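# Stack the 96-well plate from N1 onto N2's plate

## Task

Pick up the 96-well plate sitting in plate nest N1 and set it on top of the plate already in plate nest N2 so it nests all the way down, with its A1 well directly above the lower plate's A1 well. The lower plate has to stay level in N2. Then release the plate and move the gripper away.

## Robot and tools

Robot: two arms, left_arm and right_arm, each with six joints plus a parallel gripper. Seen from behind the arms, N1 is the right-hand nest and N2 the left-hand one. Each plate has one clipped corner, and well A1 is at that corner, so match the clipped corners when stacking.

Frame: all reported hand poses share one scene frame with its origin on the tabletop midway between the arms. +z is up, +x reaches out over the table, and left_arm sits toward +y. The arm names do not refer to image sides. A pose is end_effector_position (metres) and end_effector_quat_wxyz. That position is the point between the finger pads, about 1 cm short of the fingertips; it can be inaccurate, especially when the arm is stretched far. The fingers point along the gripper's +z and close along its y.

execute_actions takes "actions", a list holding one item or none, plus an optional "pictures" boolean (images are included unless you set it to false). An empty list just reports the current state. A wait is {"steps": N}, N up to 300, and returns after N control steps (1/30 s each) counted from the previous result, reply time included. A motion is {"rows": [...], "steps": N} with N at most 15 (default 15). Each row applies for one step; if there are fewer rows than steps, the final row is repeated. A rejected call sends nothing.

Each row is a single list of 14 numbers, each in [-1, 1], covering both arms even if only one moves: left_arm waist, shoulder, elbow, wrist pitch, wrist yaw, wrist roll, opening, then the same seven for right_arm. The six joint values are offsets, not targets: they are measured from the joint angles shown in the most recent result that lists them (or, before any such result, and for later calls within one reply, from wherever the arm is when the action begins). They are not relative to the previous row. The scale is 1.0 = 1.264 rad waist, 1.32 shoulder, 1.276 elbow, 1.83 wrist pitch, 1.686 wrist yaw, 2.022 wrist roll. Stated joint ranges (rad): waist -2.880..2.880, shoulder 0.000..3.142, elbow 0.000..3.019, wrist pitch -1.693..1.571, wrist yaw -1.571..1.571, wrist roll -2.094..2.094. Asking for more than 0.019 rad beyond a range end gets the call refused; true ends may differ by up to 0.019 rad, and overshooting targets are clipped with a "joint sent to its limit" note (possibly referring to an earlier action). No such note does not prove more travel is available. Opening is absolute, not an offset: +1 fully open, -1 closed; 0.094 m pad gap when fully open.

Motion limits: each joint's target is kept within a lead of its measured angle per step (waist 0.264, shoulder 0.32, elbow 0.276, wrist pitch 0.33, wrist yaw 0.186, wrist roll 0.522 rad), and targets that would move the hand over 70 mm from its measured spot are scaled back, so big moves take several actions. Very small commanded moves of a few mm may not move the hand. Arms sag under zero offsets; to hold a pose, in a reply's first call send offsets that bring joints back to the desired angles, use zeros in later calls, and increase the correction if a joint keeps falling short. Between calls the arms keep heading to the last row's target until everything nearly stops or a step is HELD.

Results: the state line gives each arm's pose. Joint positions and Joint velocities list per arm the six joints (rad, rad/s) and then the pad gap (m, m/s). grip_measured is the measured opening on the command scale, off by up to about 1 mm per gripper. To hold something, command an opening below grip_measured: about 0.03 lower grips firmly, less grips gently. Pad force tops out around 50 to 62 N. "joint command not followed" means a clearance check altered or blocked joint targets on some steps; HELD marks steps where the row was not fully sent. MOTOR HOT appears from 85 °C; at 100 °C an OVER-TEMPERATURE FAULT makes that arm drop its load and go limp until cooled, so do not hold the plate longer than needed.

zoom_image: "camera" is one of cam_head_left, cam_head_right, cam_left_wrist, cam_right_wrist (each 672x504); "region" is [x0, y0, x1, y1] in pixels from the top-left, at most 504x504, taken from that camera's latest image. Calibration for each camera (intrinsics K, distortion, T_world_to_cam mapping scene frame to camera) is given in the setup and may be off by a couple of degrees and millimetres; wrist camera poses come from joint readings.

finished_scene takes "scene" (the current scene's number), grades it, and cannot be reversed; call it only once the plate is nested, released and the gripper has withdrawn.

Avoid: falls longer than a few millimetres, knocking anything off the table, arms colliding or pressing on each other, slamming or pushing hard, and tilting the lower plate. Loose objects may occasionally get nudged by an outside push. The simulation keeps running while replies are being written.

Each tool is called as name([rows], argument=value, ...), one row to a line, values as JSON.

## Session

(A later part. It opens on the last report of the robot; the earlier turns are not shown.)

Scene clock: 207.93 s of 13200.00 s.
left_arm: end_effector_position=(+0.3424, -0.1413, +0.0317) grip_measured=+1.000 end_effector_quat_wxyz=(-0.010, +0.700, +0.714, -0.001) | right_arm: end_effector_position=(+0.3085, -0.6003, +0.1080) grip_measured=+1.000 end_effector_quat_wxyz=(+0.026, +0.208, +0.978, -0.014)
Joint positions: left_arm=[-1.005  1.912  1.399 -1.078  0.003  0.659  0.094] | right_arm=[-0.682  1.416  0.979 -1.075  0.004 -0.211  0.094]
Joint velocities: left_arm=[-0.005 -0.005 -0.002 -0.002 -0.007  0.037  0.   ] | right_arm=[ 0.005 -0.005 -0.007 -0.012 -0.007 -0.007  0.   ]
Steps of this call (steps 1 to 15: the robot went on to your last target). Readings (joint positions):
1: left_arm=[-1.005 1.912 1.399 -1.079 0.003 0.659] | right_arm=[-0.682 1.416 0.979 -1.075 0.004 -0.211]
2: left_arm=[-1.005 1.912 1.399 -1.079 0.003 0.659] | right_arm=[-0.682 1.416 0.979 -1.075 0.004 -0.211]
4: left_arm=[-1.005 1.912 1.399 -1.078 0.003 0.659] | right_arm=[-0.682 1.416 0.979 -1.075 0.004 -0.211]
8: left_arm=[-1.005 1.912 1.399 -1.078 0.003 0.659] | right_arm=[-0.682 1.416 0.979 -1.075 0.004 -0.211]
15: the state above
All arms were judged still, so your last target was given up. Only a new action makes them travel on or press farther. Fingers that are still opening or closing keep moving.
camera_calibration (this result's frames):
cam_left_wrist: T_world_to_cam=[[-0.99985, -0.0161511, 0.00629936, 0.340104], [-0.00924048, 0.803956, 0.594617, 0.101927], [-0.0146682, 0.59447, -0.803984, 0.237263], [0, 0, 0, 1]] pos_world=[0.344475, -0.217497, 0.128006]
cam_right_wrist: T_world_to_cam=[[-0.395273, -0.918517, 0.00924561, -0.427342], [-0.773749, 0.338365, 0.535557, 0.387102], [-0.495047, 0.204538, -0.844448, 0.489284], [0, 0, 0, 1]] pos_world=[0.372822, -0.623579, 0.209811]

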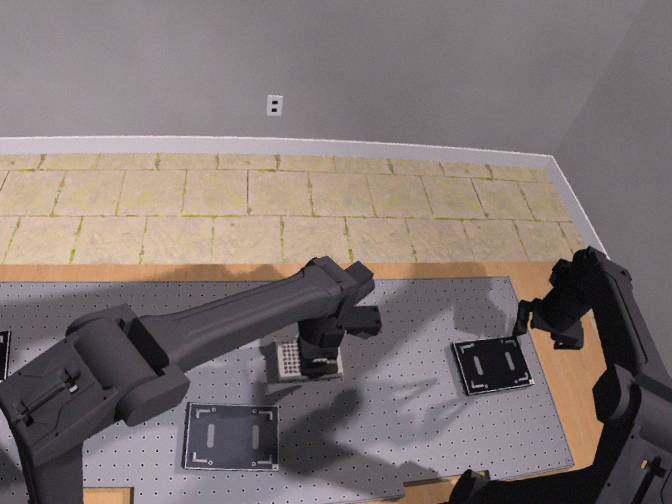

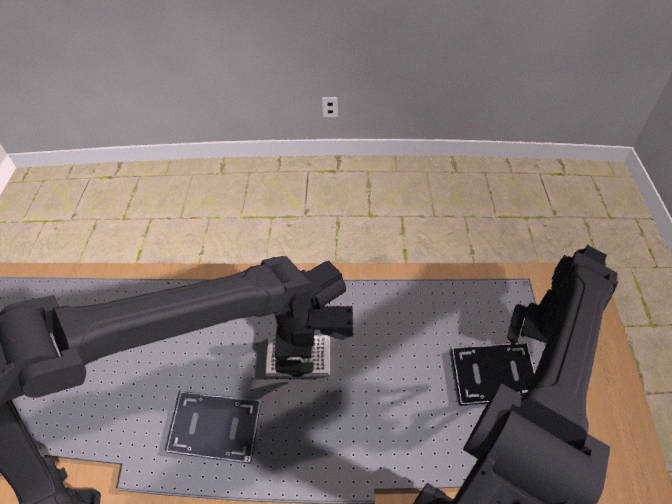

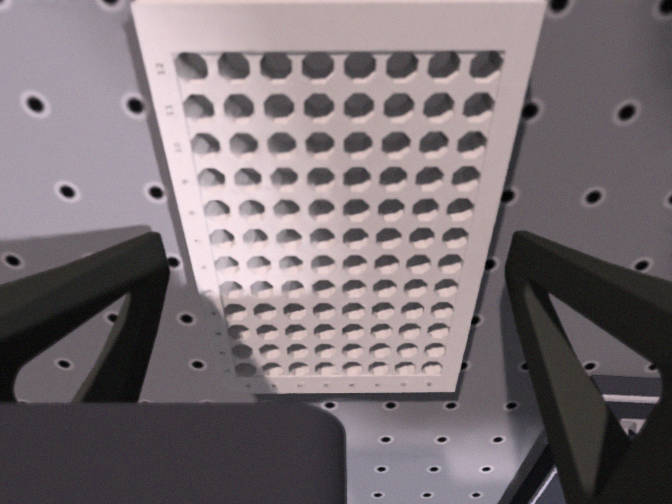

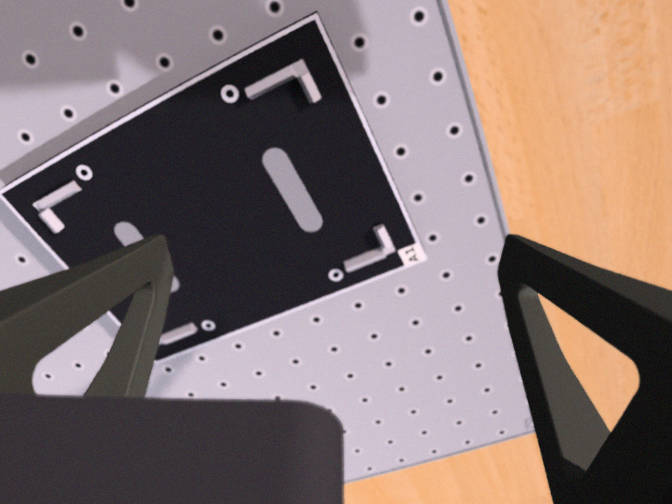

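execute_actions([
  {"rows":[[-0.011,0,0,0.012,0,0,1,0,0,0,0,0,0,1],[-0.011,0,0,0.018,0,0,1,0,0,0,0,0,0,1],[-0.011,0.012,0,0.022,0,0,1,0,0,0,0,0,0,1],[-0.011,0.016,0,0.026,0,0,1,0,0,0,0,0,0,1],[-0.011,0.02,0,0.026,0,0,1,0,0,0,0,0,0,1],[-0.011,0.023,0,0.026,0,0,1,0,0,0,0,0,0,1]]},
], pictures=false)

execute_actions([
  {"steps":15},
])

Scene clock: 218.53 s of 13200.00 s.
left_arm: end_effector_position=(+0.3433, -0.1495, +0.0260) grip_measured=+1.000 end_effector_quat_wxyz=(+0.001, +0.703, +0.711, -0.002) | right_arm: end_effector_position=(+0.3085, -0.6003, +0.1080) grip_measured=+1.000 end_effector_quat_wxyz=(+0.026, +0.208, +0.978, -0.014)
Joint positions: left_arm=[-1.013  1.922  1.399 -1.045  0.003  0.659  0.094] | right_arm=[-0.682  1.416  0.979 -1.075  0.004 -0.211  0.094]
Joint velocities: left_arm=[ 0.005  0.005  0.002 -0.007 -0.007  0.037  0.   ] | right_arm=[ 0.005 -0.005 -0.012  0.007 -0.022 -0.066  0.   ]
Steps of this call (steps 1 to 90: nothing new was sent; then 7.10 s passed at rest; steps 91 to 105: all 15 steps of this action). Readings (joint positions):
91: left_arm=[-1.006 1.912 1.399 -1.076 0.003 0.659] | right_arm=[-0.682 1.416 0.979 -1.075 0.004 -0.211]
92: left_arm=[-1.007 1.912 1.399 -1.072 0.003 0.659] | right_arm=[-0.682 1.416 0.979 -1.075 0.004 -0.211]
94: left_arm=[-1.008 1.912 1.399 -1.059 0.003 0.659] | right_arm=[-0.682 1.416 0.979 -1.075 0.004 -0.211]
98: left_arm=[-1.012 1.915 1.399 -1.046 0.003 0.659] | right_arm=[-0.682 1.416 0.979 -1.075 0.004 -0.211]
105: the state above

Scene clock: 219.03 s of 13200.00 s.
left_arm: end_effector_position=(+0.3433, -0.1495, +0.0260) grip_measured=+1.000 end_effector_quat_wxyz=(+0.001, +0.703, +0.711, -0.002) | right_arm: end_effector_position=(+0.3085, -0.6003, +0.1080) grip_measured=+1.000 end_effector_quat_wxyz=(+0.026, +0.208, +0.978, -0.014)
Joint positions: left_arm=[-1.013  1.922  1.399 -1.045  0.003  0.659  0.094] | right_arm=[-0.682  1.416  0.979 -1.075  0.004 -0.211  0.094]
Joint velocities: left_arm=[ 0.005 -0.024 -0.007  0.007  0.007 -0.007  0.   ] | right_arm=[-0.015 -0.015  0.002  0.002 -0.007 -0.022  0.   ]
Steps of this call (steps 1 to 15: the robot went on to your last target). Readings (joint positions):
1: left_arm=[-1.013 1.922 1.399 -1.045 0.003 0.659] | right_arm=[-0.682 1.416 0.979 -1.075 0.004 -0.211]
2: left_arm=[-1.013 1.922 1.399 -1.045 0.003 0.659] | right_arm=[-0.682 1.416 0.979 -1.075 0.004 -0.211]
4: left_arm=[-1.013 1.922 1.399 -1.045 0.003 0.659] | right_arm=[-0.682 1.416 0.979 -1.075 0.004 -0.211]
8: left_arm=[-1.013 1.922 1.399 -1.045 0.003 0.659] | right_arm=[-0.682 1.416 0.979 -1.075 0.004 -0.211]
15: the state above
All arms were judged still, so your last target was given up. Only a new action makes them travel on or press farther. Fingers that are still opening or closing keep moving.
camera_calibration (this result's frames):
cam_left_wrist: T_world_to_cam=[[-0.99994, -0.00814947, -0.00728411, 0.342527], [-0.0108642, 0.814201, 0.580482, 0.114318], [0.00120011, 0.580526, -0.814241, 0.230326], [0, 0, 0, 1]] pos_world=[0.343472, -0.223997, 0.123676]
cam_right_wrist: T_world_to_cam=[[-0.395273, -0.918517, 0.00924561, -0.427342], [-0.773749, 0.338365, 0.535557, 0.387102], [-0.495047, 0.204538, -0.844448, 0.489284], [0, 0, 0, 1]] pos_world=[0.372822, -0.623579, 0.209811]

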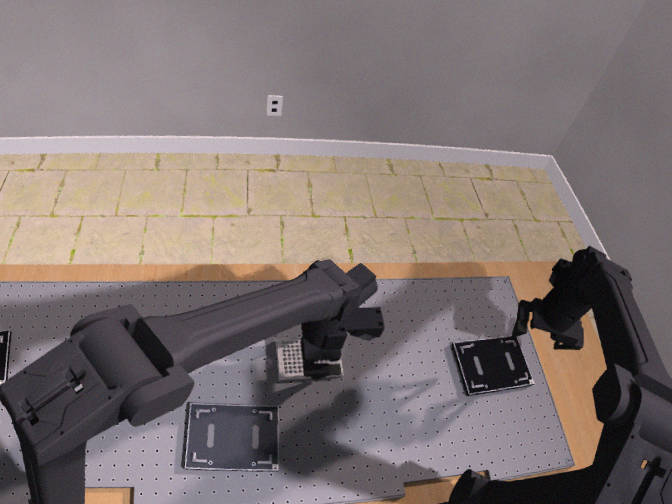

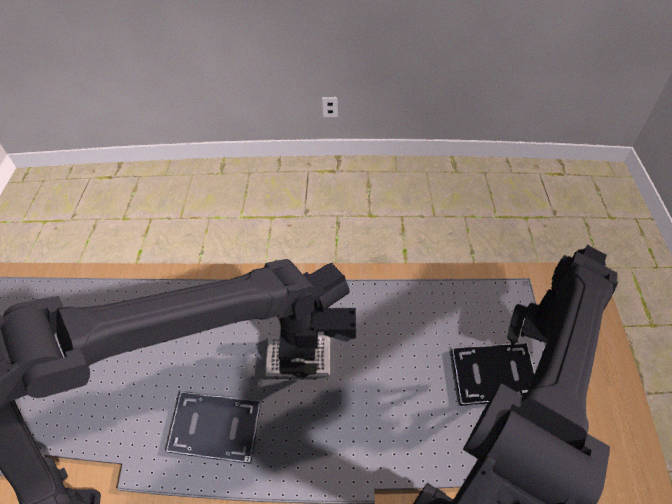

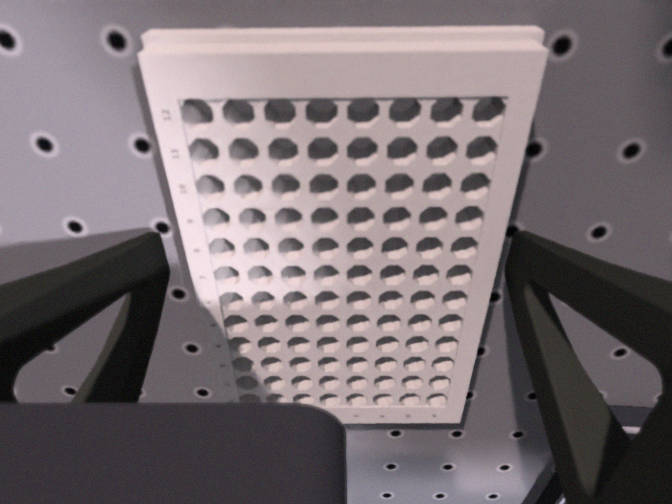

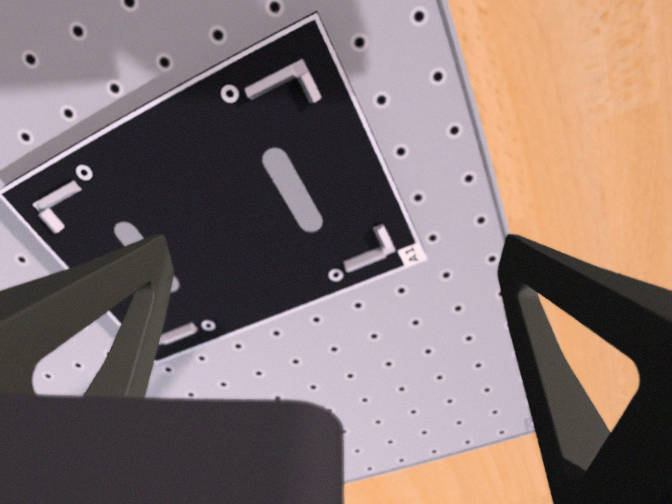

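execute_actions([
  {"rows":[[0,0.02,0,0,0,0,1,0,0,0,0,0,0,1]]},
], pictures=false)

Scene clock: 222.47 s of 13200.00 s.
left_arm: end_effector_position=(+0.3430, -0.1490, +0.0232) grip_measured=+1.000 end_effector_quat_wxyz=(-0.001, +0.703, +0.711, -0.002) | right_arm: end_effector_position=(+0.3085, -0.6003, +0.1080) grip_measured=+1.000 end_effector_quat_wxyz=(+0.026, +0.208, +0.978, -0.014)
Joint positions: left_arm=[-1.013  1.928  1.399 -1.045  0.003  0.659  0.094] | right_arm=[-0.682  1.416  0.979 -1.075  0.004 -0.211  0.094]
Joint velocities: left_arm=[-0.005 -0.005 -0.007 -0.007  0.066 -0.051  0.   ] | right_arm=[-0.015  0.015  0.002 -0.012  0.007 -0.007  0.   ]
Steps of this call (steps 1 to 88: nothing new was sent; steps 89 to 103: all 15 steps of this action). Readings (joint positions):
89: left_arm=[-1.013 1.923 1.399 -1.045 0.003 0.659] | right_arm=[-0.682 1.416 0.979 -1.075 0.004 -0.211]
90: left_arm=[-1.013 1.923 1.399 -1.045 0.003 0.659] | right_arm=[-0.682 1.416 0.979 -1.075 0.004 -0.211]
92: left_arm=[-1.013 1.924 1.399 -1.045 0.003 0.659] | right_arm=[-0.682 1.416 0.979 -1.075 0.004 -0.211]
96: left_arm=[-1.013 1.927 1.399 -1.045 0.003 0.659] | right_arm=[-0.682 1.416 0.979 -1.075 0.004 -0.211]
103: the state above

execute_actions([
  {"rows":[[0,0,0,0,0,0,0.9,0,0,0,0,0,0,1],[0,0,0,0,0,0,0.85,0,0,0,0,0,0,1],[0,0,0,0,0,0,0.8,0,0,0,0,0,0,1],[0,0,0,0,0,0,0.77,0,0,0,0,0,0,1],[0,0,0,0,0,0,0.75,0,0,0,0,0,0,1],[0,0,0,0,0,0,0.73,0,0,0,0,0,0,1],[0,0,0,0,0,0,0.72,0,0,0,0,0,0,1],[0,0,0,0,0,0,0.71,0,0,0,0,0,0,1],[0,0,0,0,0,0,0.70,0,0,0,0,0,0,1],[0,0,0,0,0,0,0.685,0,0,0,0,0,0,1]]},
])

Scene clock: 229.00 s of 13200.00 s.
left_arm: end_effector_position=(+0.3430, -0.1490, +0.0232) grip_measured=+0.708 end_effector_quat_wxyz=(-0.001, +0.703, +0.711, -0.002) | right_arm: end_effector_position=(+0.3085, -0.6003, +0.1080) grip_measured=+1.000 end_effector_quat_wxyz=(+0.026, +0.208, +0.978, -0.014)
Joint positions: left_arm=[-1.013  1.928  1.399 -1.045  0.003  0.659  0.08 ] | right_arm=[-0.682  1.416  0.979 -1.075  0.004 -0.211  0.094]
Joint velocities: left_arm=[ 0.015  0.005 -0.007  0.002  0.037 -0.022 -0.001] | right_arm=[-0.015 -0.005  0.002  0.002 -0.081  0.081  0.   ]
Steps of this call (steps 1 to 15: the robot went on to your last target; steps 16 to 90: nothing new was sent; then 3.03 s passed at rest; steps 91 to 105: all 15 steps of this action). Readings (joint positions):
91: left_arm=[-1.013 1.928 1.399 -1.045 0.003 0.659] | right_arm=[-0.682 1.416 0.979 -1.075 0.004 -0.211]
92: left_arm=[-1.013 1.928 1.399 -1.045 0.003 0.659] | right_arm=[-0.682 1.416 0.979 -1.075 0.004 -0.211]
94: left_arm=[-1.013 1.928 1.399 -1.045 0.003 0.659] | right_arm=[-0.682 1.416 0.979 -1.075 0.004 -0.211]
98: left_arm=[-1.013 1.928 1.399 -1.045 0.003 0.659] | right_arm=[-0.682 1.416 0.979 -1.075 0.004 -0.211]
105: the state above
camera_calibration (this result's frames):
cam_left_wrist: T_world_to_cam=[[-0.999959, -0.00812583, -0.00400542, 0.342093], [-0.00893545, 0.811762, 0.58392, 0.114478], [-0.00149339, 0.583932, -0.811801, 0.229158], [0, 0, 0, 1]] pos_world=[0.343444, -0.223962, 0.120555]
cam_right_wrist: T_world_to_cam=[[-0.395273, -0.918517, 0.00924561, -0.427342], [-0.773749, 0.338365, 0.535557, 0.387102], [-0.495047, 0.204538, -0.844448, 0.489284], [0, 0, 0, 1]] pos_world=[0.372822, -0.623579, 0.209811]

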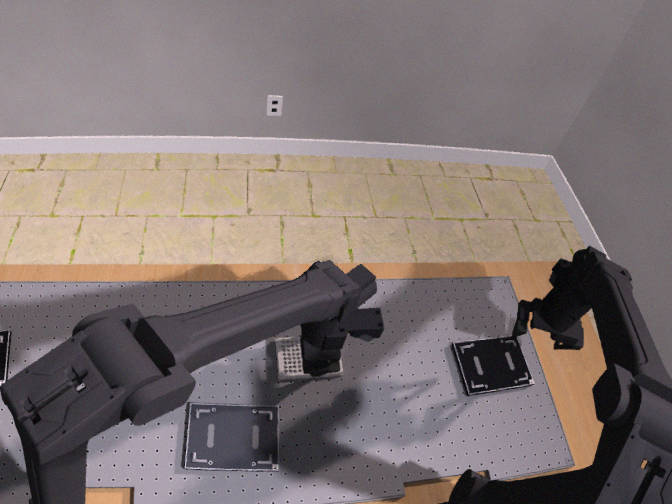

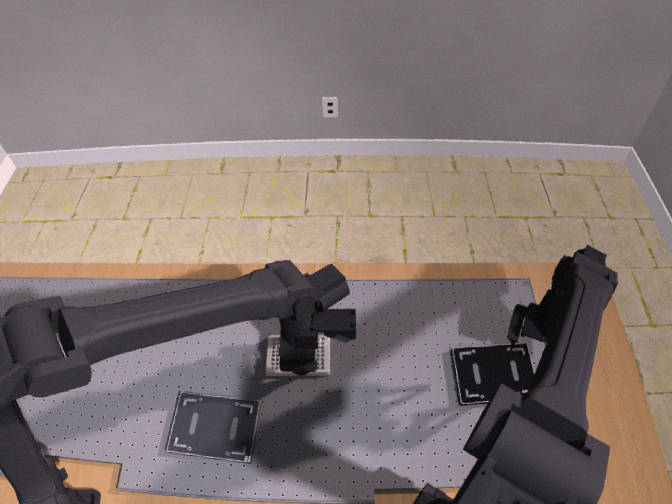

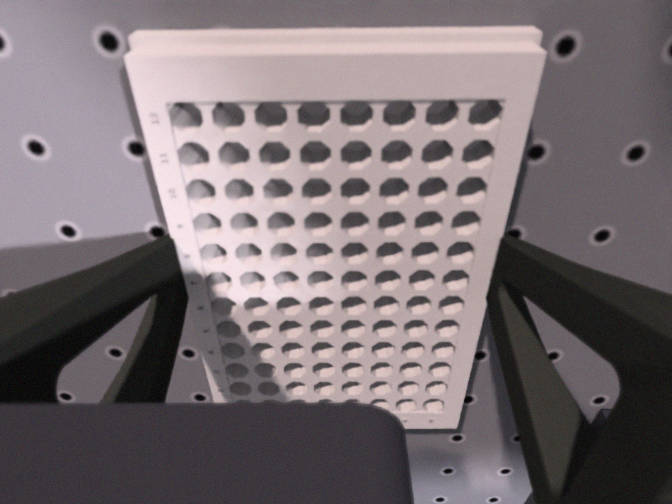

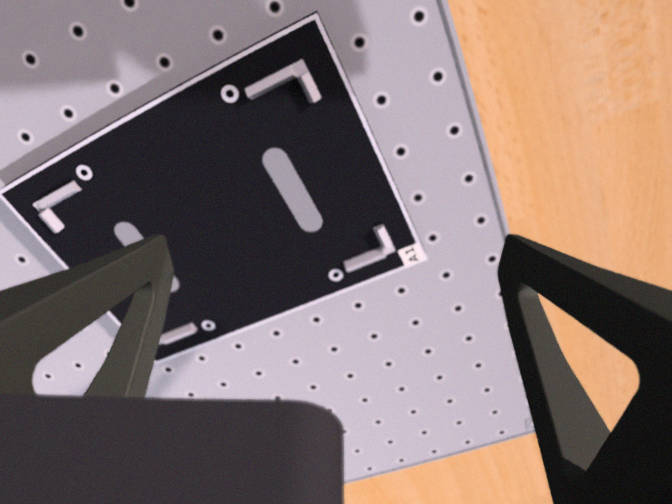

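execute_actions([
  {"rows":[[0,-0.012,0,0,0,0,0.675,0,0,0,0,0,0,1],[0,-0.018,0,0,0,0,0.675,0,0,0,0,0,0,1],[0,-0.024,0,-0.006,0,0,0.675,0,0,0,0,0,0,1],[0,-0.03,0,-0.012,0,0,0.675,0,0,0,0,0,0,1],[0,-0.036,0,-0.018,0,0,0.675,0,0,0,0,0,0,1],[0,-0.043,0,-0.024,0,0,0.675,0,0,0,0,0,0,1],[0,-0.05,0,-0.03,0,0,0.675,0,0,0,0,0,0,1],[0,-0.058,0,-0.036,0,0,0.675,0,0,0,0,0,0,1],[0,-0.066,0,-0.042,0,0,0.675,0,0,0,0,0,0,1],[0,-0.074,0,-0.05,0,0,0.675,0,0,0,0,0,0,1],[0,-0.082,0,-0.06,0,0,0.675,0,0,0,0,0,0,1]]},
], pictures=false)

execute_actions([
  {"steps":12},
], pictures=false)

Scene clock: 241.77 s of 13200.00 s.
left_arm: end_effector_position=(+0.3334, -0.1370, +0.0733) grip_measured=+0.708 end_effector_quat_wxyz=(-0.000, +0.703, +0.711, -0.002) | right_arm: end_effector_position=(+0.3085, -0.6003, +0.1080) grip_measured=+1.000 end_effector_quat_wxyz=(+0.026, +0.208, +0.978, -0.014)
Joint positions: left_arm=[-1.013  1.831  1.399 -1.139  0.003  0.659  0.08 ] | right_arm=[-0.682  1.416  0.979 -1.075  0.004 -0.211  0.094]
Joint velocities: left_arm=[-0.005 -0.239 -0.007 -0.042  0.007 -0.081 -0.   ] | right_arm=[-0.015 -0.015 -0.002  0.002 -0.007 -0.022  0.   ]
Steps of this call (steps 1 to 15: the robot went on to your last target; steps 16 to 90: nothing new was sent; then 9.27 s passed at rest; steps 91 to 105: all 15 steps of this action). Readings (joint positions):
91: left_arm=[-1.013 1.928 1.399 -1.045 0.003 0.659] | right_arm=[-0.682 1.416 0.979 -1.075 0.004 -0.211]
92: left_arm=[-1.013 1.928 1.399 -1.045 0.003 0.659] | right_arm=[-0.682 1.416 0.979 -1.075 0.004 -0.211]
94: left_arm=[-1.013 1.926 1.399 -1.047 0.003 0.659] | right_arm=[-0.682 1.416 0.979 -1.075 0.004 -0.211]
98: left_arm=[-1.013 1.907 1.399 -1.078 0.003 0.659] | right_arm=[-0.682 1.416 0.979 -1.075 0.004 -0.211]
105: the state above

Scene clock: 242.17 s of 13200.00 s.
left_arm: end_effector_position=(+0.3333, -0.1368, +0.0796) grip_measured=+0.708 end_effector_quat_wxyz=(+0.004, +0.703, +0.711, -0.002) | right_arm: end_effector_position=(+0.3085, -0.6003, +0.1080) grip_measured=+1.000 end_effector_quat_wxyz=(+0.026, +0.208, +0.978, -0.014)
Joint positions: left_arm=[-1.013  1.818  1.399 -1.142  0.003  0.659  0.08 ] | right_arm=[-0.682  1.416  0.979 -1.075  0.004 -0.211  0.094]
Joint velocities: left_arm=[-0.005  0.015 -0.007  0.007 -0.007  0.11   0.   ] | right_arm=[ 0.005  0.005 -0.017 -0.007  0.022 -0.022  0.   ]
Steps of this call (steps 1 to 12: the robot went on to your last target). Readings (joint positions):
1: left_arm=[-1.013 1.824 1.399 -1.140 0.003 0.659] | right_arm=[-0.682 1.416 0.979 -1.075 0.004 -0.211]
2: left_arm=[-1.013 1.820 1.399 -1.141 0.003 0.659] | right_arm=[-0.682 1.416 0.979 -1.075 0.004 -0.211]
4: left_arm=[-1.013 1.818 1.399 -1.141 0.003 0.659] | right_arm=[-0.682 1.416 0.979 -1.075 0.004 -0.211]
8: left_arm=[-1.013 1.818 1.399 -1.142 0.003 0.659] | right_arm=[-0.682 1.416 0.979 -1.075 0.004 -0.211]
12: the state above

execute_actions([
  {"rows":[[0.03,-0.012,-0.005,0,0,-0.03,0.675,0,0,0,0,0,0,1],[0.06,-0.018,-0.012,0,0,-0.05,0.675,0,0,0,0,0,0,1],[0.1,-0.024,-0.02,0,0,-0.08,0.675,0,0,0,0,0,0,1],[0.14,-0.03,-0.03,0.005,0,-0.11,0.675,0,0,0,0,0,0,1],[0.18,-0.036,-0.04,0.005,0,-0.14,0.675,0,0,0,0,0,0,1],[0.23,-0.042,-0.05,0.01,0,-0.17,0.675,0,0,0,0,0,0,1],[0.28,-0.048,-0.06,0.01,0,-0.2,0.675,0,0,0,0,0,0,1],[0.33,-0.054,-0.07,0.015,0,-0.23,0.675,0,0,0,0,0,0,1],[0.38,-0.06,-0.08,0.015,0,-0.26,0.675,0,0,0,0,0,0,1],[0.43,-0.066,-0.09,0.02,0,-0.29,0.675,0,0,0,0,0,0,1],[0.48,-0.072,-0.1,0.02,0,-0.32,0.675,0,0,0,0,0,0,1],[0.53,-0.078,-0.11,0.025,0,-0.35,0.675,0,0,0,0,0,0,1],[0.57,-0.085,-0.12,0.025,0,-0.38,0.675,0,0,0,0,0,0,1],[0.6,-0.092,-0.125,0.03,0,-0.4,0.675,0,0,0,0,0,0,1],[0.63,-0.098,-0.13,0.03,0,-0.42,0.675,0,0,0,0,0,0,1]]},
], pictures=false)

execute_actions([
  {"steps":25},
], pictures=false)

Scene clock: 254.07 s of 13200.00 s.
left_arm: end_effector_position=(+0.4563, +0.0835, +0.0605) grip_measured=+0.709 end_effector_quat_wxyz=(-0.021, +0.307, +0.952, -0.001) | right_arm: end_effector_position=(+0.3085, -0.6003, +0.1080) grip_measured=+1.000 end_effector_quat_wxyz=(+0.026, +0.208, +0.978, -0.014)
Joint positions: left_arm=[-0.52   1.779  1.286 -1.118  0.007  0.215  0.08 ] | right_arm=[-0.682  1.416  0.979 -1.075  0.004 -0.211  0.094]
Joint velocities: left_arm=[ 1.47  -0.161 -0.295  0.1   -0.022 -1.165  0.001] | right_arm=[-0.005 -0.015 -0.007  0.017 -0.066 -0.007  0.   ]
Steps of this call (steps 1 to 30: the robot went on to your last target; steps 31 to 90: nothing new was sent; then 8.40 s passed at rest; steps 91 to 105: all 15 steps of this action). Readings (joint positions):
91: left_arm=[-1.012 1.818 1.399 -1.142 0.003 0.651] | right_arm=[-0.682 1.416 0.979 -1.075 0.004 -0.211]
92: left_arm=[-1.006 1.818 1.397 -1.142 0.004 0.637] | right_arm=[-0.682 1.416 0.979 -1.075 0.004 -0.211]
94: left_arm=[-0.977 1.814 1.387 -1.142 0.007 0.589] | right_arm=[-0.682 1.416 0.979 -1.075 0.004 -0.211]
98: left_arm=[-0.847 1.804 1.356 -1.141 0.007 0.486] | right_arm=[-0.682 1.416 0.979 -1.075 0.004 -0.211]
105: the state above

Scene clock: 254.90 s of 13200.00 s.
left_arm: end_effector_position=(+0.4824, +0.2257, +0.0813) grip_measured=+0.709 end_effector_quat_wxyz=(+0.004, -0.030, +1.000, -0.002) | right_arm: end_effector_position=(+0.3085, -0.6003, +0.1080) grip_measured=+1.000 end_effector_quat_wxyz=(+0.026, +0.208, +0.978, -0.014)
Joint positions: left_arm=[-0.225  1.698  1.236 -1.1    0.003 -0.173  0.08 ] | right_arm=[-0.682  1.416  0.979 -1.075  0.004 -0.211  0.094]
Joint velocities: left_arm=[ 0.024  0.005 -0.012 -0.017 -0.037 -0.022 -0.   ] | right_arm=[ 0.005 -0.015 -0.017  0.012 -0.037 -0.066  0.   ]
Steps of this call (steps 1 to 25: the robot went on to your last target). Readings (joint positions):
1: left_arm=[-0.469 1.774 1.277 -1.116 0.007 0.176] | right_arm=[-0.682 1.416 0.979 -1.075 0.004 -0.211]
2: left_arm=[-0.417 1.769 1.269 -1.114 0.007 0.139] | right_arm=[-0.682 1.416 0.979 -1.075 0.004 -0.211]
4: left_arm=[-0.313 1.755 1.255 -1.106 0.006 0.051] | right_arm=[-0.682 1.416 0.979 -1.075 0.004 -0.211]
8: left_arm=[-0.159 1.719 1.237 -1.100 -0.001 -0.085] | right_arm=[-0.682 1.416 0.979 -1.075 0.004 -0.211]
25: the state above

execute_actions([
  {"rows":[[0,-0.03,0,0,0,-0.03,0.675,0,0,0,0,0,0,1],[0,-0.045,0,0,0,-0.06,0.675,0,0,0,0,0,0,1],[0,-0.06,-0.01,0,0,-0.09,0.675,0,0,0,0,0,0,1],[0,-0.07,-0.025,0.005,0,-0.12,0.675,0,0,0,0,0,0,1],[0,-0.08,-0.04,0.01,0,-0.15,0.675,0,0,0,0,0,0,1],[0,-0.09,-0.055,0.01,0,-0.18,0.675,0,0,0,0,0,0,1],[0,-0.098,-0.07,0.015,0,-0.21,0.675,0,0,0,0,0,0,1],[0,-0.098,-0.085,0.02,0,-0.24,0.675,0,0,0,0,0,0,1],[0,-0.098,-0.1,0.02,0,-0.27,0.675,0,0,0,0,0,0,1],[0,-0.098,-0.115,0.025,0,-0.3,0.675,0,0,0,0,0,0,1],[0,-0.098,-0.128,0.03,0,-0.34,0.675,0,0,0,0,0,0,1],[0,-0.098,-0.138,0.03,0,-0.38,0.675,0,0,0,0,0,0,1],[0,-0.098,-0.138,0.03,0,-0.434,0.675,0,0,0,0,0,0,1]]},
], pictures=false)

execute_actions([
  {"steps":20},
], pictures=false)

execute_actions([
  {"rows":[[0.03,0,0,0,0,0,0.675,0,0,0,0,0,0,1],[0.06,0,0,0,0,0,0.675,0,0,0,0,0,0,1],[0.1,0,0,0,0,0,0.675,0,0,0,0,0,0,1],[0.14,0,0,0,0,0,0.675,0,0,0,0,0,0,1],[0.19,0,0,0,0,0,0.675,0,0,0,0,0,0,1],[0.24,0,0,0,0,0,0.675,0,0,0,0,0,0,1],[0.29,0,0,0,0,0,0.675,0,0,0,0,0,0,1],[0.34,0,0,0,0,0,0.675,0,0,0,0,0,0,1],[0.39,0,0,0,0,0,0.675,0,0,0,0,0,0,1],[0.44,0,0,0,0,0,0.675,0,0,0,0,0,0,1],[0.49,0,0,0,0,0,0.675,0,0,0,0,0,0,1],[0.54,0,0,0,0,0,0.675,0,0,0,0,0,0,1],[0.58,0,0,0,0,0,0.675,0,0,0,0,0,0,1],[0.61,0,0,0,0,0,0.675,0,0,0,0,0,0,1],[0.629,0,0,0,0,0,0.675,0,0,0,0,0,0,1]]},
], pictures=false)

execute_actions([
  {"steps":30},
])

Scene clock: 275.63 s of 13200.00 s.
left_arm: end_effector_position=(+0.4249, +0.2329, +0.0822) grip_measured=+0.709 end_effector_quat_wxyz=(+0.004, -0.358, +0.934, -0.003) | right_arm: end_effector_position=(+0.3085, -0.6003, +0.1080) grip_measured=+1.000 end_effector_quat_wxyz=(+0.026, +0.208, +0.978, -0.014)
Joint positions: left_arm=[-0.223  1.558  1.062 -1.065  0.003 -0.844  0.08 ] | right_arm=[-0.682  1.416  0.979 -1.075  0.004 -0.211  0.094]
Joint velocities: left_arm=[-0.005  0.034 -0.222 -0.012  0.007 -1.282  0.001] | right_arm=[-0.005  0.005 -0.002  0.002 -0.007  0.154  0.   ]
Steps of this call (steps 1 to 30: the robot went on to your last target; steps 31 to 90: nothing new was sent; then 17.23 s passed at rest; steps 91 to 105: all 15 steps of this action). Readings (joint positions):
91: left_arm=[-0.223 1.697 1.236 -1.100 0.003 -0.183] | right_arm=[-0.682 1.416 0.979 -1.075 0.004 -0.211]
92: left_arm=[-0.223 1.693 1.235 -1.100 0.003 -0.200] | right_arm=[-0.682 1.416 0.979 -1.075 0.004 -0.211]
94: left_arm=[-0.223 1.676 1.226 -1.099 0.003 -0.259] | right_arm=[-0.682 1.416 0.979 -1.075 0.004 -0.211]
98: left_arm=[-0.223 1.600 1.164 -1.088 0.003 -0.437] | right_arm=[-0.682 1.416 0.979 -1.075 0.004 -0.211]
105: the state above

Scene clock: 276.30 s of 13200.00 s.
left_arm: end_effector_position=(+0.4223, +0.2331, +0.0780) grip_measured=+0.709 end_effector_quat_wxyz=(+0.000, -0.445, +0.896, -0.002) | right_arm: end_effector_position=(+0.3085, -0.6003, +0.1080) grip_measured=+1.000 end_effector_quat_wxyz=(+0.026, +0.208, +0.978, -0.014)
Joint positions: left_arm=[-0.223  1.562  1.053 -1.06   0.003 -1.033  0.08 ] | right_arm=[-0.682  1.416  0.979 -1.075  0.004 -0.211  0.094]
Joint velocities: left_arm=[-0.005 -0.015  0.002  0.017 -0.037  0.095  0.   ] | right_arm=[-0.005 -0.005  0.002 -0.017  0.051  0.007  0.   ]
Steps of this call (steps 1 to 20: the robot went on to your last target). Readings (joint positions):
1: left_arm=[-0.223 1.560 1.056 -1.065 0.003 -0.883] | right_arm=[-0.682 1.416 0.979 -1.075 0.004 -0.211]
2: left_arm=[-0.223 1.561 1.053 -1.065 0.003 -0.913] | right_arm=[-0.682 1.416 0.979 -1.075 0.004 -0.211]
4: left_arm=[-0.223 1.562 1.053 -1.063 0.003 -0.958] | right_arm=[-0.682 1.416 0.979 -1.075 0.004 -0.211]
8: left_arm=[-0.223 1.562 1.053 -1.060 0.003 -1.004] | right_arm=[-0.682 1.416 0.979 -1.075 0.004 -0.211]
20: the state above

Scene clock: 276.80 s of 13200.00 s.
left_arm: end_effector_position=(+0.3652, +0.4968, +0.0780) grip_measured=+0.709 end_effector_quat_wxyz=(+0.000, -0.709, +0.705, -0.003) | right_arm: end_effector_position=(+0.3085, -0.6003, +0.1080) grip_measured=+1.000 end_effector_quat_wxyz=(+0.026, +0.208, +0.978, -0.014)
Joint positions: left_arm=[ 0.431  1.562  1.053 -1.06   0.006 -1.033  0.08 ] | right_arm=[-0.682  1.416  0.979 -1.075  0.004 -0.211  0.094]
Joint velocities: left_arm=[ 1.802  0.015  0.012  0.007 -0.007 -0.081 -0.001] | right_arm=[-0.015 -0.005 -0.002 -0.012 -0.037  0.007  0.   ]
Steps of this call (steps 1 to 15: all 15 steps of this action). Readings (joint positions):
1: left_arm=[-0.221 1.562 1.053 -1.060 0.003 -1.033] | right_arm=[-0.682 1.416 0.979 -1.075 0.004 -0.211]
2: left_arm=[-0.214 1.562 1.053 -1.060 0.003 -1.033] | right_arm=[-0.682 1.416 0.979 -1.075 0.004 -0.211]
4: left_arm=[-0.174 1.562 1.053 -1.060 0.006 -1.033] | right_arm=[-0.682 1.416 0.979 -1.075 0.004 -0.211]
8: left_arm=[0.009 1.562 1.053 -1.060 0.007 -1.033] | right_arm=[-0.682 1.416 0.979 -1.075 0.004 -0.211]
15: the state above

Scene clock: 277.80 s of 13200.00 s.
left_arm: end_effector_position=(+0.3328, +0.5435, +0.0780) grip_measured=+0.709 end_effector_quat_wxyz=(-0.001, +0.754, -0.656, +0.001) | right_arm: end_effector_position=(+0.3085, -0.6003, +0.1080) grip_measured=+1.000 end_effector_quat_wxyz=(+0.026, +0.208, +0.978, -0.014)
Joint positions: left_arm=[ 0.565  1.562  1.053 -1.06   0.002 -1.033  0.08 ] | right_arm=[-0.682  1.416  0.979 -1.075  0.004 -0.211  0.094]
Joint velocities: left_arm=[-0.024 -0.005  0.002  0.012 -0.037  0.022  0.   ] | right_arm=[-0.015 -0.005 -0.007  0.002 -0.037 -0.007  0.   ]
Steps of this call (steps 1 to 30: the robot went on to your last target). Readings (joint positions):
1: left_arm=[0.492 1.562 1.053 -1.060 0.005 -1.033] | right_arm=[-0.682 1.416 0.979 -1.075 0.004 -0.211]
2: left_arm=[0.546 1.562 1.053 -1.060 0.002 -1.033] | right_arm=[-0.682 1.416 0.979 -1.075 0.004 -0.211]
4: left_arm=[0.620 1.562 1.053 -1.060 -0.003 -1.033] | right_arm=[-0.682 1.416 0.979 -1.075 0.004 -0.211]
8: left_arm=[0.622 1.562 1.053 -1.060 -0.003 -1.033] | right_arm=[-0.682 1.416 0.979 -1.075 0.004 -0.211]
30: the state above
All arms were judged still, so your last target was given up. Only a new action makes them travel on or press farther. Fingers that are still opening or closing keep moving.
camera_calibration (this result's frames):
cam_left_wrist: T_world_to_cam=[[0.99068, 0.136107, -0.0053768, -0.402986], [0.113565, -0.803522, 0.584342, 0.357325], [0.0752126, -0.579506, -0.81149, 0.476011], [0, 0, 0, 1]] pos_world=[0.322848, 0.617819, 0.175312]
cam_right_wrist: T_world_to_cam=[[-0.395273, -0.918517, 0.00924561, -0.427342], [-0.773749, 0.338365, 0.535557, 0.387102], [-0.495047, 0.204538, -0.844448, 0.489284], [0, 0, 0, 1]] pos_world=[0.372822, -0.623579, 0.209811]

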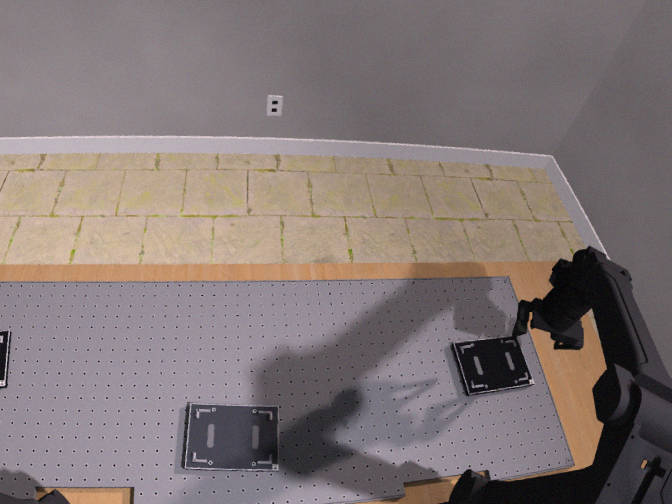

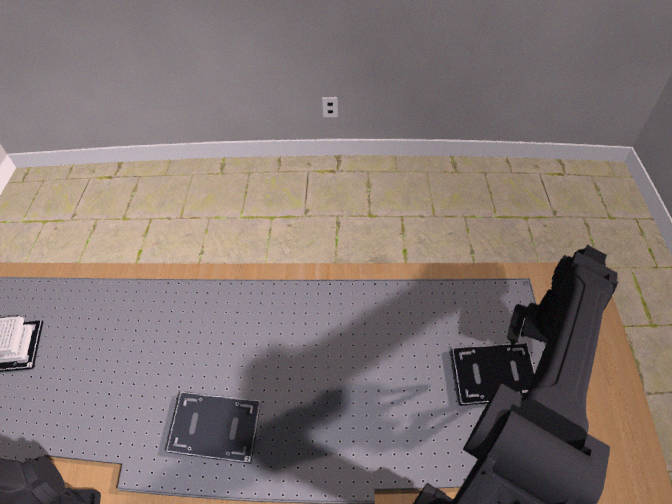

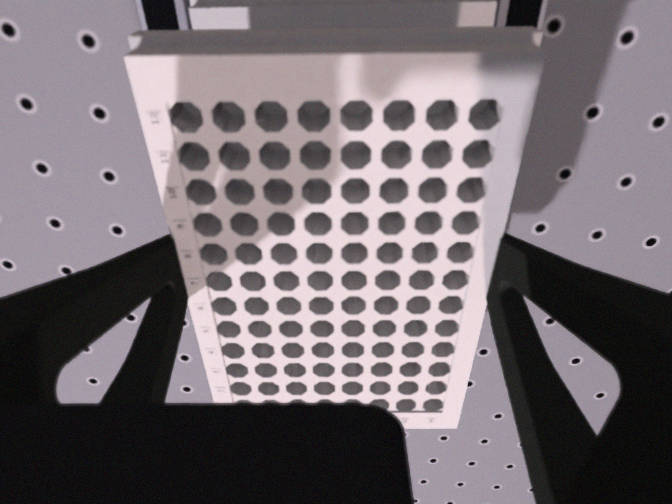

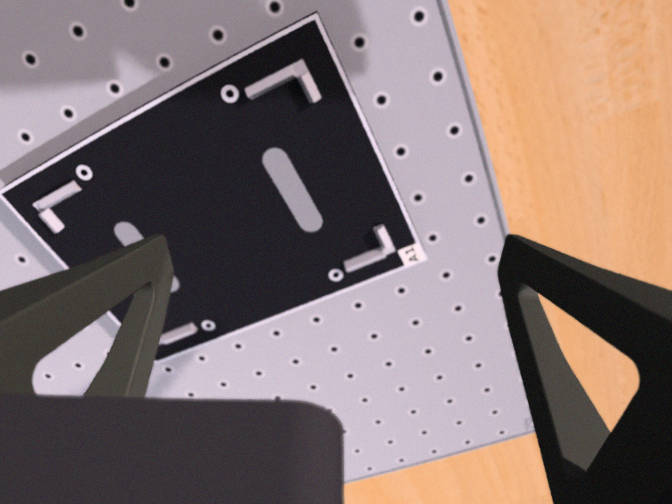

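execute_actions([
  {"rows":[[0,0.012,-0.002,0.008,0,-0.009,0.675,0,0,0,0,0,0,1],[0,0.016,-0.004,0.012,0,-0.009,0.675,0,0,0,0,0,0,1],[0,0.02,-0.006,0.016,0,-0.009,0.675,0,0,0,0,0,0,1],[0,0.024,-0.008,0.02,0,-0.009,0.675,0,0,0,0,0,0,1],[0,0.028,-0.01,0.025,0,-0.009,0.675,0,0,0,0,0,0,1],[0,0.032,-0.012,0.03,0,-0.009,0.675,0,0,0,0,0,0,1],[0,0.036,-0.014,0.034,0,-0.009,0.675,0,0,0,0,0,0,1],[0,0.04,-0.016,0.038,0,-0.009,0.675,0,0,0,0,0,0,1]]},
], pictures=false)

execute_actions([
  {"steps":15},
])

Scene clock: 287.10 s of 13200.00 s.
left_arm: end_effector_position=(+0.3336, +0.5441, +0.0531) grip_measured=+0.709 end_effector_quat_wxyz=(+0.005, +0.755, -0.655, -0.000) | right_arm: end_effector_position=(+0.3085, -0.6003, +0.1080) grip_measured=+1.000 end_effector_quat_wxyz=(+0.026, +0.208, +0.978, -0.014)
Joint positions: left_arm=[ 0.565  1.607  1.033 -1.006  0.002 -1.036  0.08 ] | right_arm=[-0.682  1.416  0.979 -1.075  0.004 -0.211  0.094]
Joint velocities: left_arm=[-0.005 -0.005 -0.002  0.002  0.125  0.007  0.001] | right_arm=[ 0.005 -0.005 -0.022  0.007 -0.051  0.007  0.   ]
Steps of this call (steps 1 to 90: nothing new was sent; then 5.80 s passed at rest; steps 91 to 105: all 15 steps of this action). Readings (joint positions):
91: left_arm=[0.565 1.562 1.053 -1.060 0.002 -1.034] | right_arm=[-0.682 1.416 0.979 -1.075 0.004 -0.211]
92: left_arm=[0.565 1.562 1.053 -1.059 0.002 -1.034] | right_arm=[-0.682 1.416 0.979 -1.075 0.004 -0.211]
94: left_arm=[0.565 1.565 1.052 -1.050 0.002 -1.035] | right_arm=[-0.682 1.416 0.979 -1.075 0.004 -0.211]
98: left_arm=[0.565 1.582 1.044 -1.019 0.002 -1.036] | right_arm=[-0.682 1.416 0.979 -1.075 0.004 -0.211]
105: the state above

Scene clock: 287.60 s of 13200.00 s.
left_arm: end_effector_position=(+0.3337, +0.5442, +0.0531) grip_measured=+0.709 end_effector_quat_wxyz=(+0.005, +0.755, -0.655, -0.000) | right_arm: end_effector_position=(+0.3085, -0.6003, +0.1080) grip_measured=+1.000 end_effector_quat_wxyz=(+0.026, +0.208, +0.978, -0.014)
Joint positions: left_arm=[ 0.565  1.607  1.033 -1.006  0.002 -1.036  0.08 ] | right_arm=[-0.682  1.416  0.979 -1.075  0.004 -0.211  0.094]
Joint velocities: left_arm=[-0.005  0.005  0.022 -0.002 -0.037  0.007 -0.001] | right_arm=[-0.005  0.005 -0.012  0.007  0.022 -0.007  0.   ]
Steps of this call (steps 1 to 15: the robot went on to your last target). Readings (joint positions):
1: left_arm=[0.565 1.607 1.033 -1.006 0.002 -1.036] | right_arm=[-0.682 1.416 0.979 -1.075 0.004 -0.211]
2: left_arm=[0.565 1.607 1.033 -1.006 0.002 -1.036] | right_arm=[-0.682 1.416 0.979 -1.075 0.004 -0.211]
4: left_arm=[0.565 1.607 1.033 -1.006 0.002 -1.036] | right_arm=[-0.682 1.416 0.979 -1.075 0.004 -0.211]
8: left_arm=[0.565 1.607 1.033 -1.006 0.002 -1.036] | right_arm=[-0.682 1.416 0.979 -1.075 0.004 -0.211]
15: the state above
All arms were judged still, so your last target was given up. Only a new action makes them travel on or press farther. Fingers that are still opening or closing keep moving.
camera_calibration (this result's frames):
cam_left_wrist: T_world_to_cam=[[0.990168, 0.139056, -0.0152105, -0.40506], [0.121252, -0.798963, 0.58903, 0.367065], [0.0697554, -0.585083, -0.807968, 0.460855], [0, 0, 0, 1]] pos_world=[0.324423, 0.619236, 0.149983]
cam_right_wrist: T_world_to_cam=[[-0.395273, -0.918517, 0.00924561, -0.427342], [-0.773749, 0.338365, 0.535557, 0.387102], [-0.495047, 0.204538, -0.844448, 0.489284], [0, 0, 0, 1]] pos_world=[0.372822, -0.623579, 0.209811]

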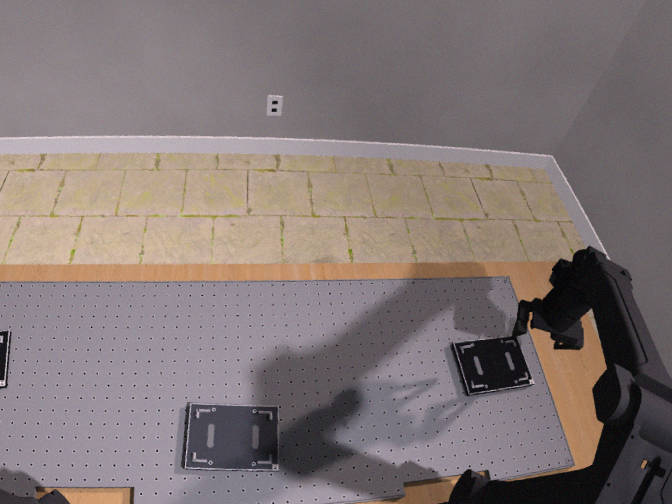

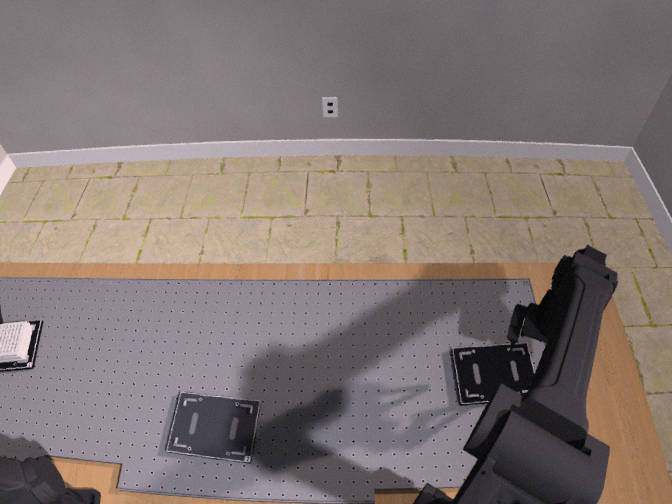

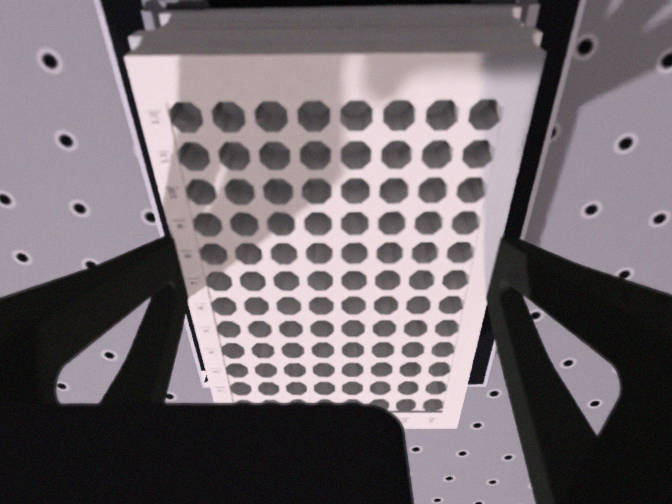

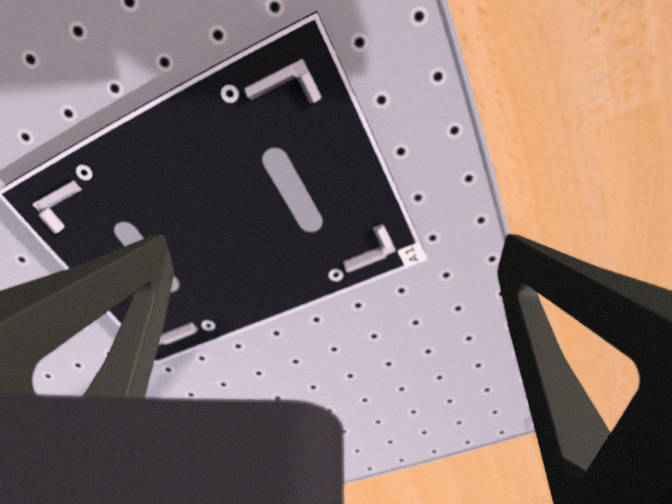

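zoom_image(camera="cam_left_wrist", region=[90, 0, 590, 90])

Region (90, 0, 590, 90) of cam_left_wrist's 672x504 image, scaled by 1.008, with more detail than that image has; it fills the top 91 rows of this view, and the rest is white.

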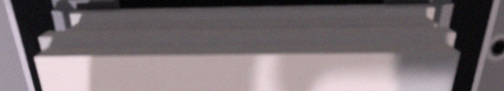

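execute_actions([
  {"rows":[[0,0,0,0.013,0,-0.011,0.675,0,0,0,0,0,0,1]]},
], pictures=false)

execute_actions([
  {"rows":[[0,0.02,0,0,0,0,0.675,0,0,0,0,0,0,1]]},
])

Scene clock: 296.13 s of 13200.00 s.
left_arm: end_effector_position=(+0.3355, +0.5456, +0.0531) grip_measured=+0.709 end_effector_quat_wxyz=(+0.000, +0.758, -0.653, +0.001) | right_arm: end_effector_position=(+0.3085, -0.6003, +0.1080) grip_measured=+1.000 end_effector_quat_wxyz=(+0.026, +0.208, +0.978, -0.014)
Joint positions: left_arm=[ 0.565  1.607  1.033 -0.996  0.002 -1.043  0.08 ] | right_arm=[-0.682  1.416  0.979 -1.075  0.004 -0.211  0.094]
Joint velocities: left_arm=[-0.015 -0.005 -0.007  0.007 -0.081 -0.066 -0.   ] | right_arm=[ 0.005  0.005 -0.017 -0.012  0.022  0.037  0.   ]
Steps of this call (steps 1 to 90: nothing new was sent; then 5.03 s passed at rest; steps 91 to 105: all 15 steps of this action). Readings (joint positions):
91: left_arm=[0.565 1.607 1.033 -1.004 0.002 -1.037] | right_arm=[-0.682 1.416 0.979 -1.075 0.004 -0.211]
92: left_arm=[0.565 1.607 1.033 -1.001 0.002 -1.039] | right_arm=[-0.682 1.416 0.979 -1.075 0.004 -0.211]
94: left_arm=[0.565 1.607 1.033 -0.998 0.002 -1.040] | right_arm=[-0.682 1.416 0.979 -1.075 0.004 -0.211]
98: left_arm=[0.565 1.607 1.033 -0.996 0.002 -1.042] | right_arm=[-0.682 1.416 0.979 -1.075 0.004 -0.211]
105: the state above

Scene clock: 296.63 s of 13200.00 s.
left_arm: end_effector_position=(+0.3348, +0.5451, +0.0484) grip_measured=+0.709 end_effector_quat_wxyz=(+0.006, +0.758, -0.653, -0.000) | right_arm: end_effector_position=(+0.3085, -0.6003, +0.1080) grip_measured=+1.000 end_effector_quat_wxyz=(+0.026, +0.208, +0.978, -0.014)
Joint positions: left_arm=[ 0.565  1.619  1.033 -0.996  0.002 -1.043  0.08 ] | right_arm=[-0.682  1.416  0.979 -1.075  0.004 -0.211  0.094]
Joint velocities: left_arm=[-0.015 -0.015  0.012  0.012  0.022 -0.066 -0.001] | right_arm=[-0.005 -0.005  0.012 -0.002  0.051 -0.066  0.   ]
Steps of this call (steps 1 to 15: all 15 steps of this action). Readings (joint positions):
1: left_arm=[0.565 1.608 1.033 -0.996 0.002 -1.043] | right_arm=[-0.682 1.416 0.979 -1.075 0.004 -0.211]
2: left_arm=[0.565 1.609 1.033 -0.996 0.002 -1.043] | right_arm=[-0.682 1.416 0.979 -1.075 0.004 -0.211]
4: left_arm=[0.565 1.613 1.033 -0.996 0.002 -1.043] | right_arm=[-0.682 1.416 0.979 -1.075 0.004 -0.211]
8: left_arm=[0.565 1.619 1.033 -0.996 0.002 -1.043] | right_arm=[-0.682 1.416 0.979 -1.075 0.004 -0.211]
15: the state above
camera_calibration (this result's frames):
cam_left_wrist: T_world_to_cam=[[0.98921, 0.145447, -0.0175524, -0.409305], [0.127685, -0.797197, 0.590062, 0.367235], [0.0718299, -0.585936, -0.807167, 0.457148], [0, 0, 0, 1]] pos_world=[0.325162, 0.62015, 0.145119]
cam_right_wrist: T_world_to_cam=[[-0.395273, -0.918517, 0.00924561, -0.427342], [-0.773749, 0.338365, 0.535557, 0.387102], [-0.495047, 0.204538, -0.844448, 0.489284], [0, 0, 0, 1]] pos_world=[0.372822, -0.623579, 0.209811]

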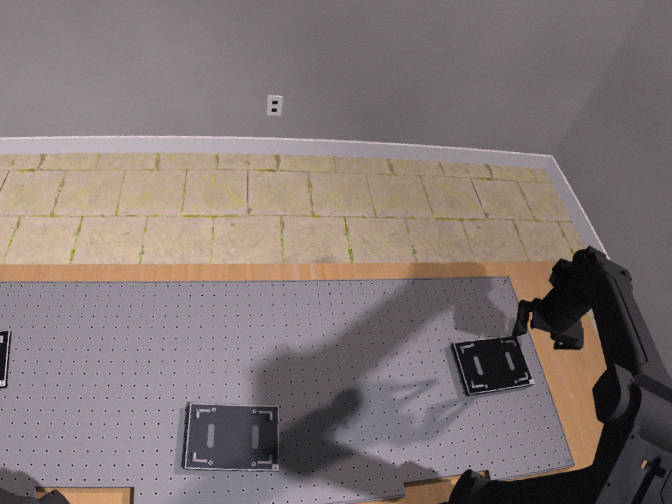

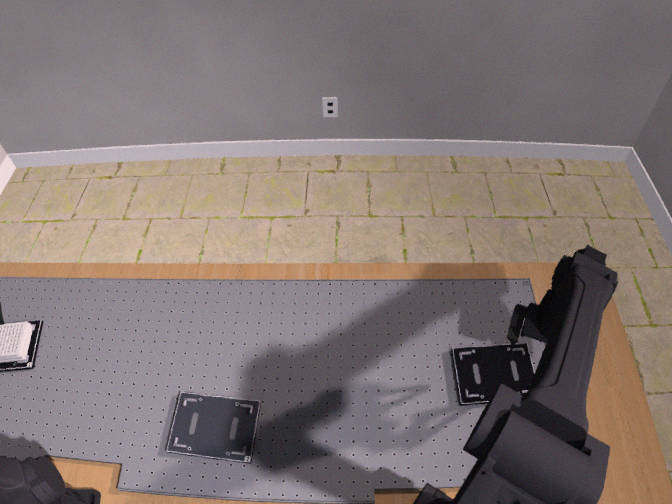

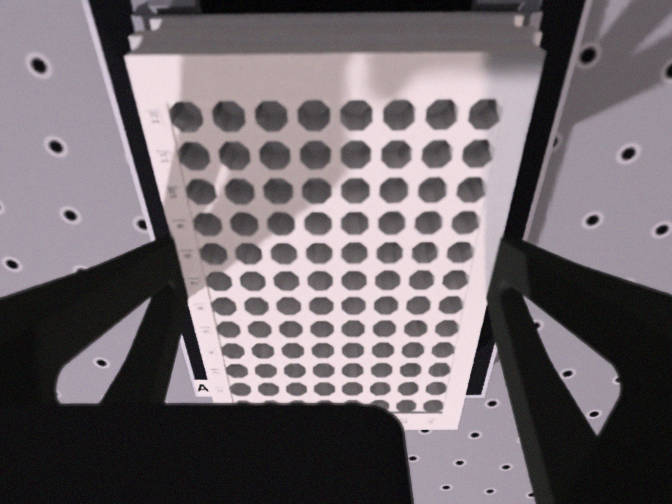

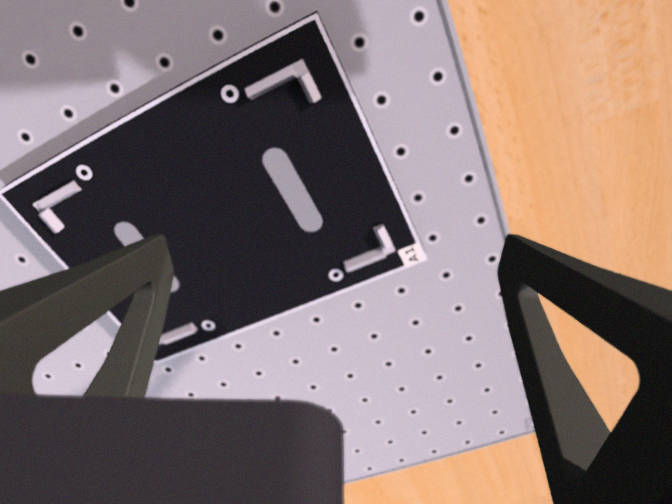

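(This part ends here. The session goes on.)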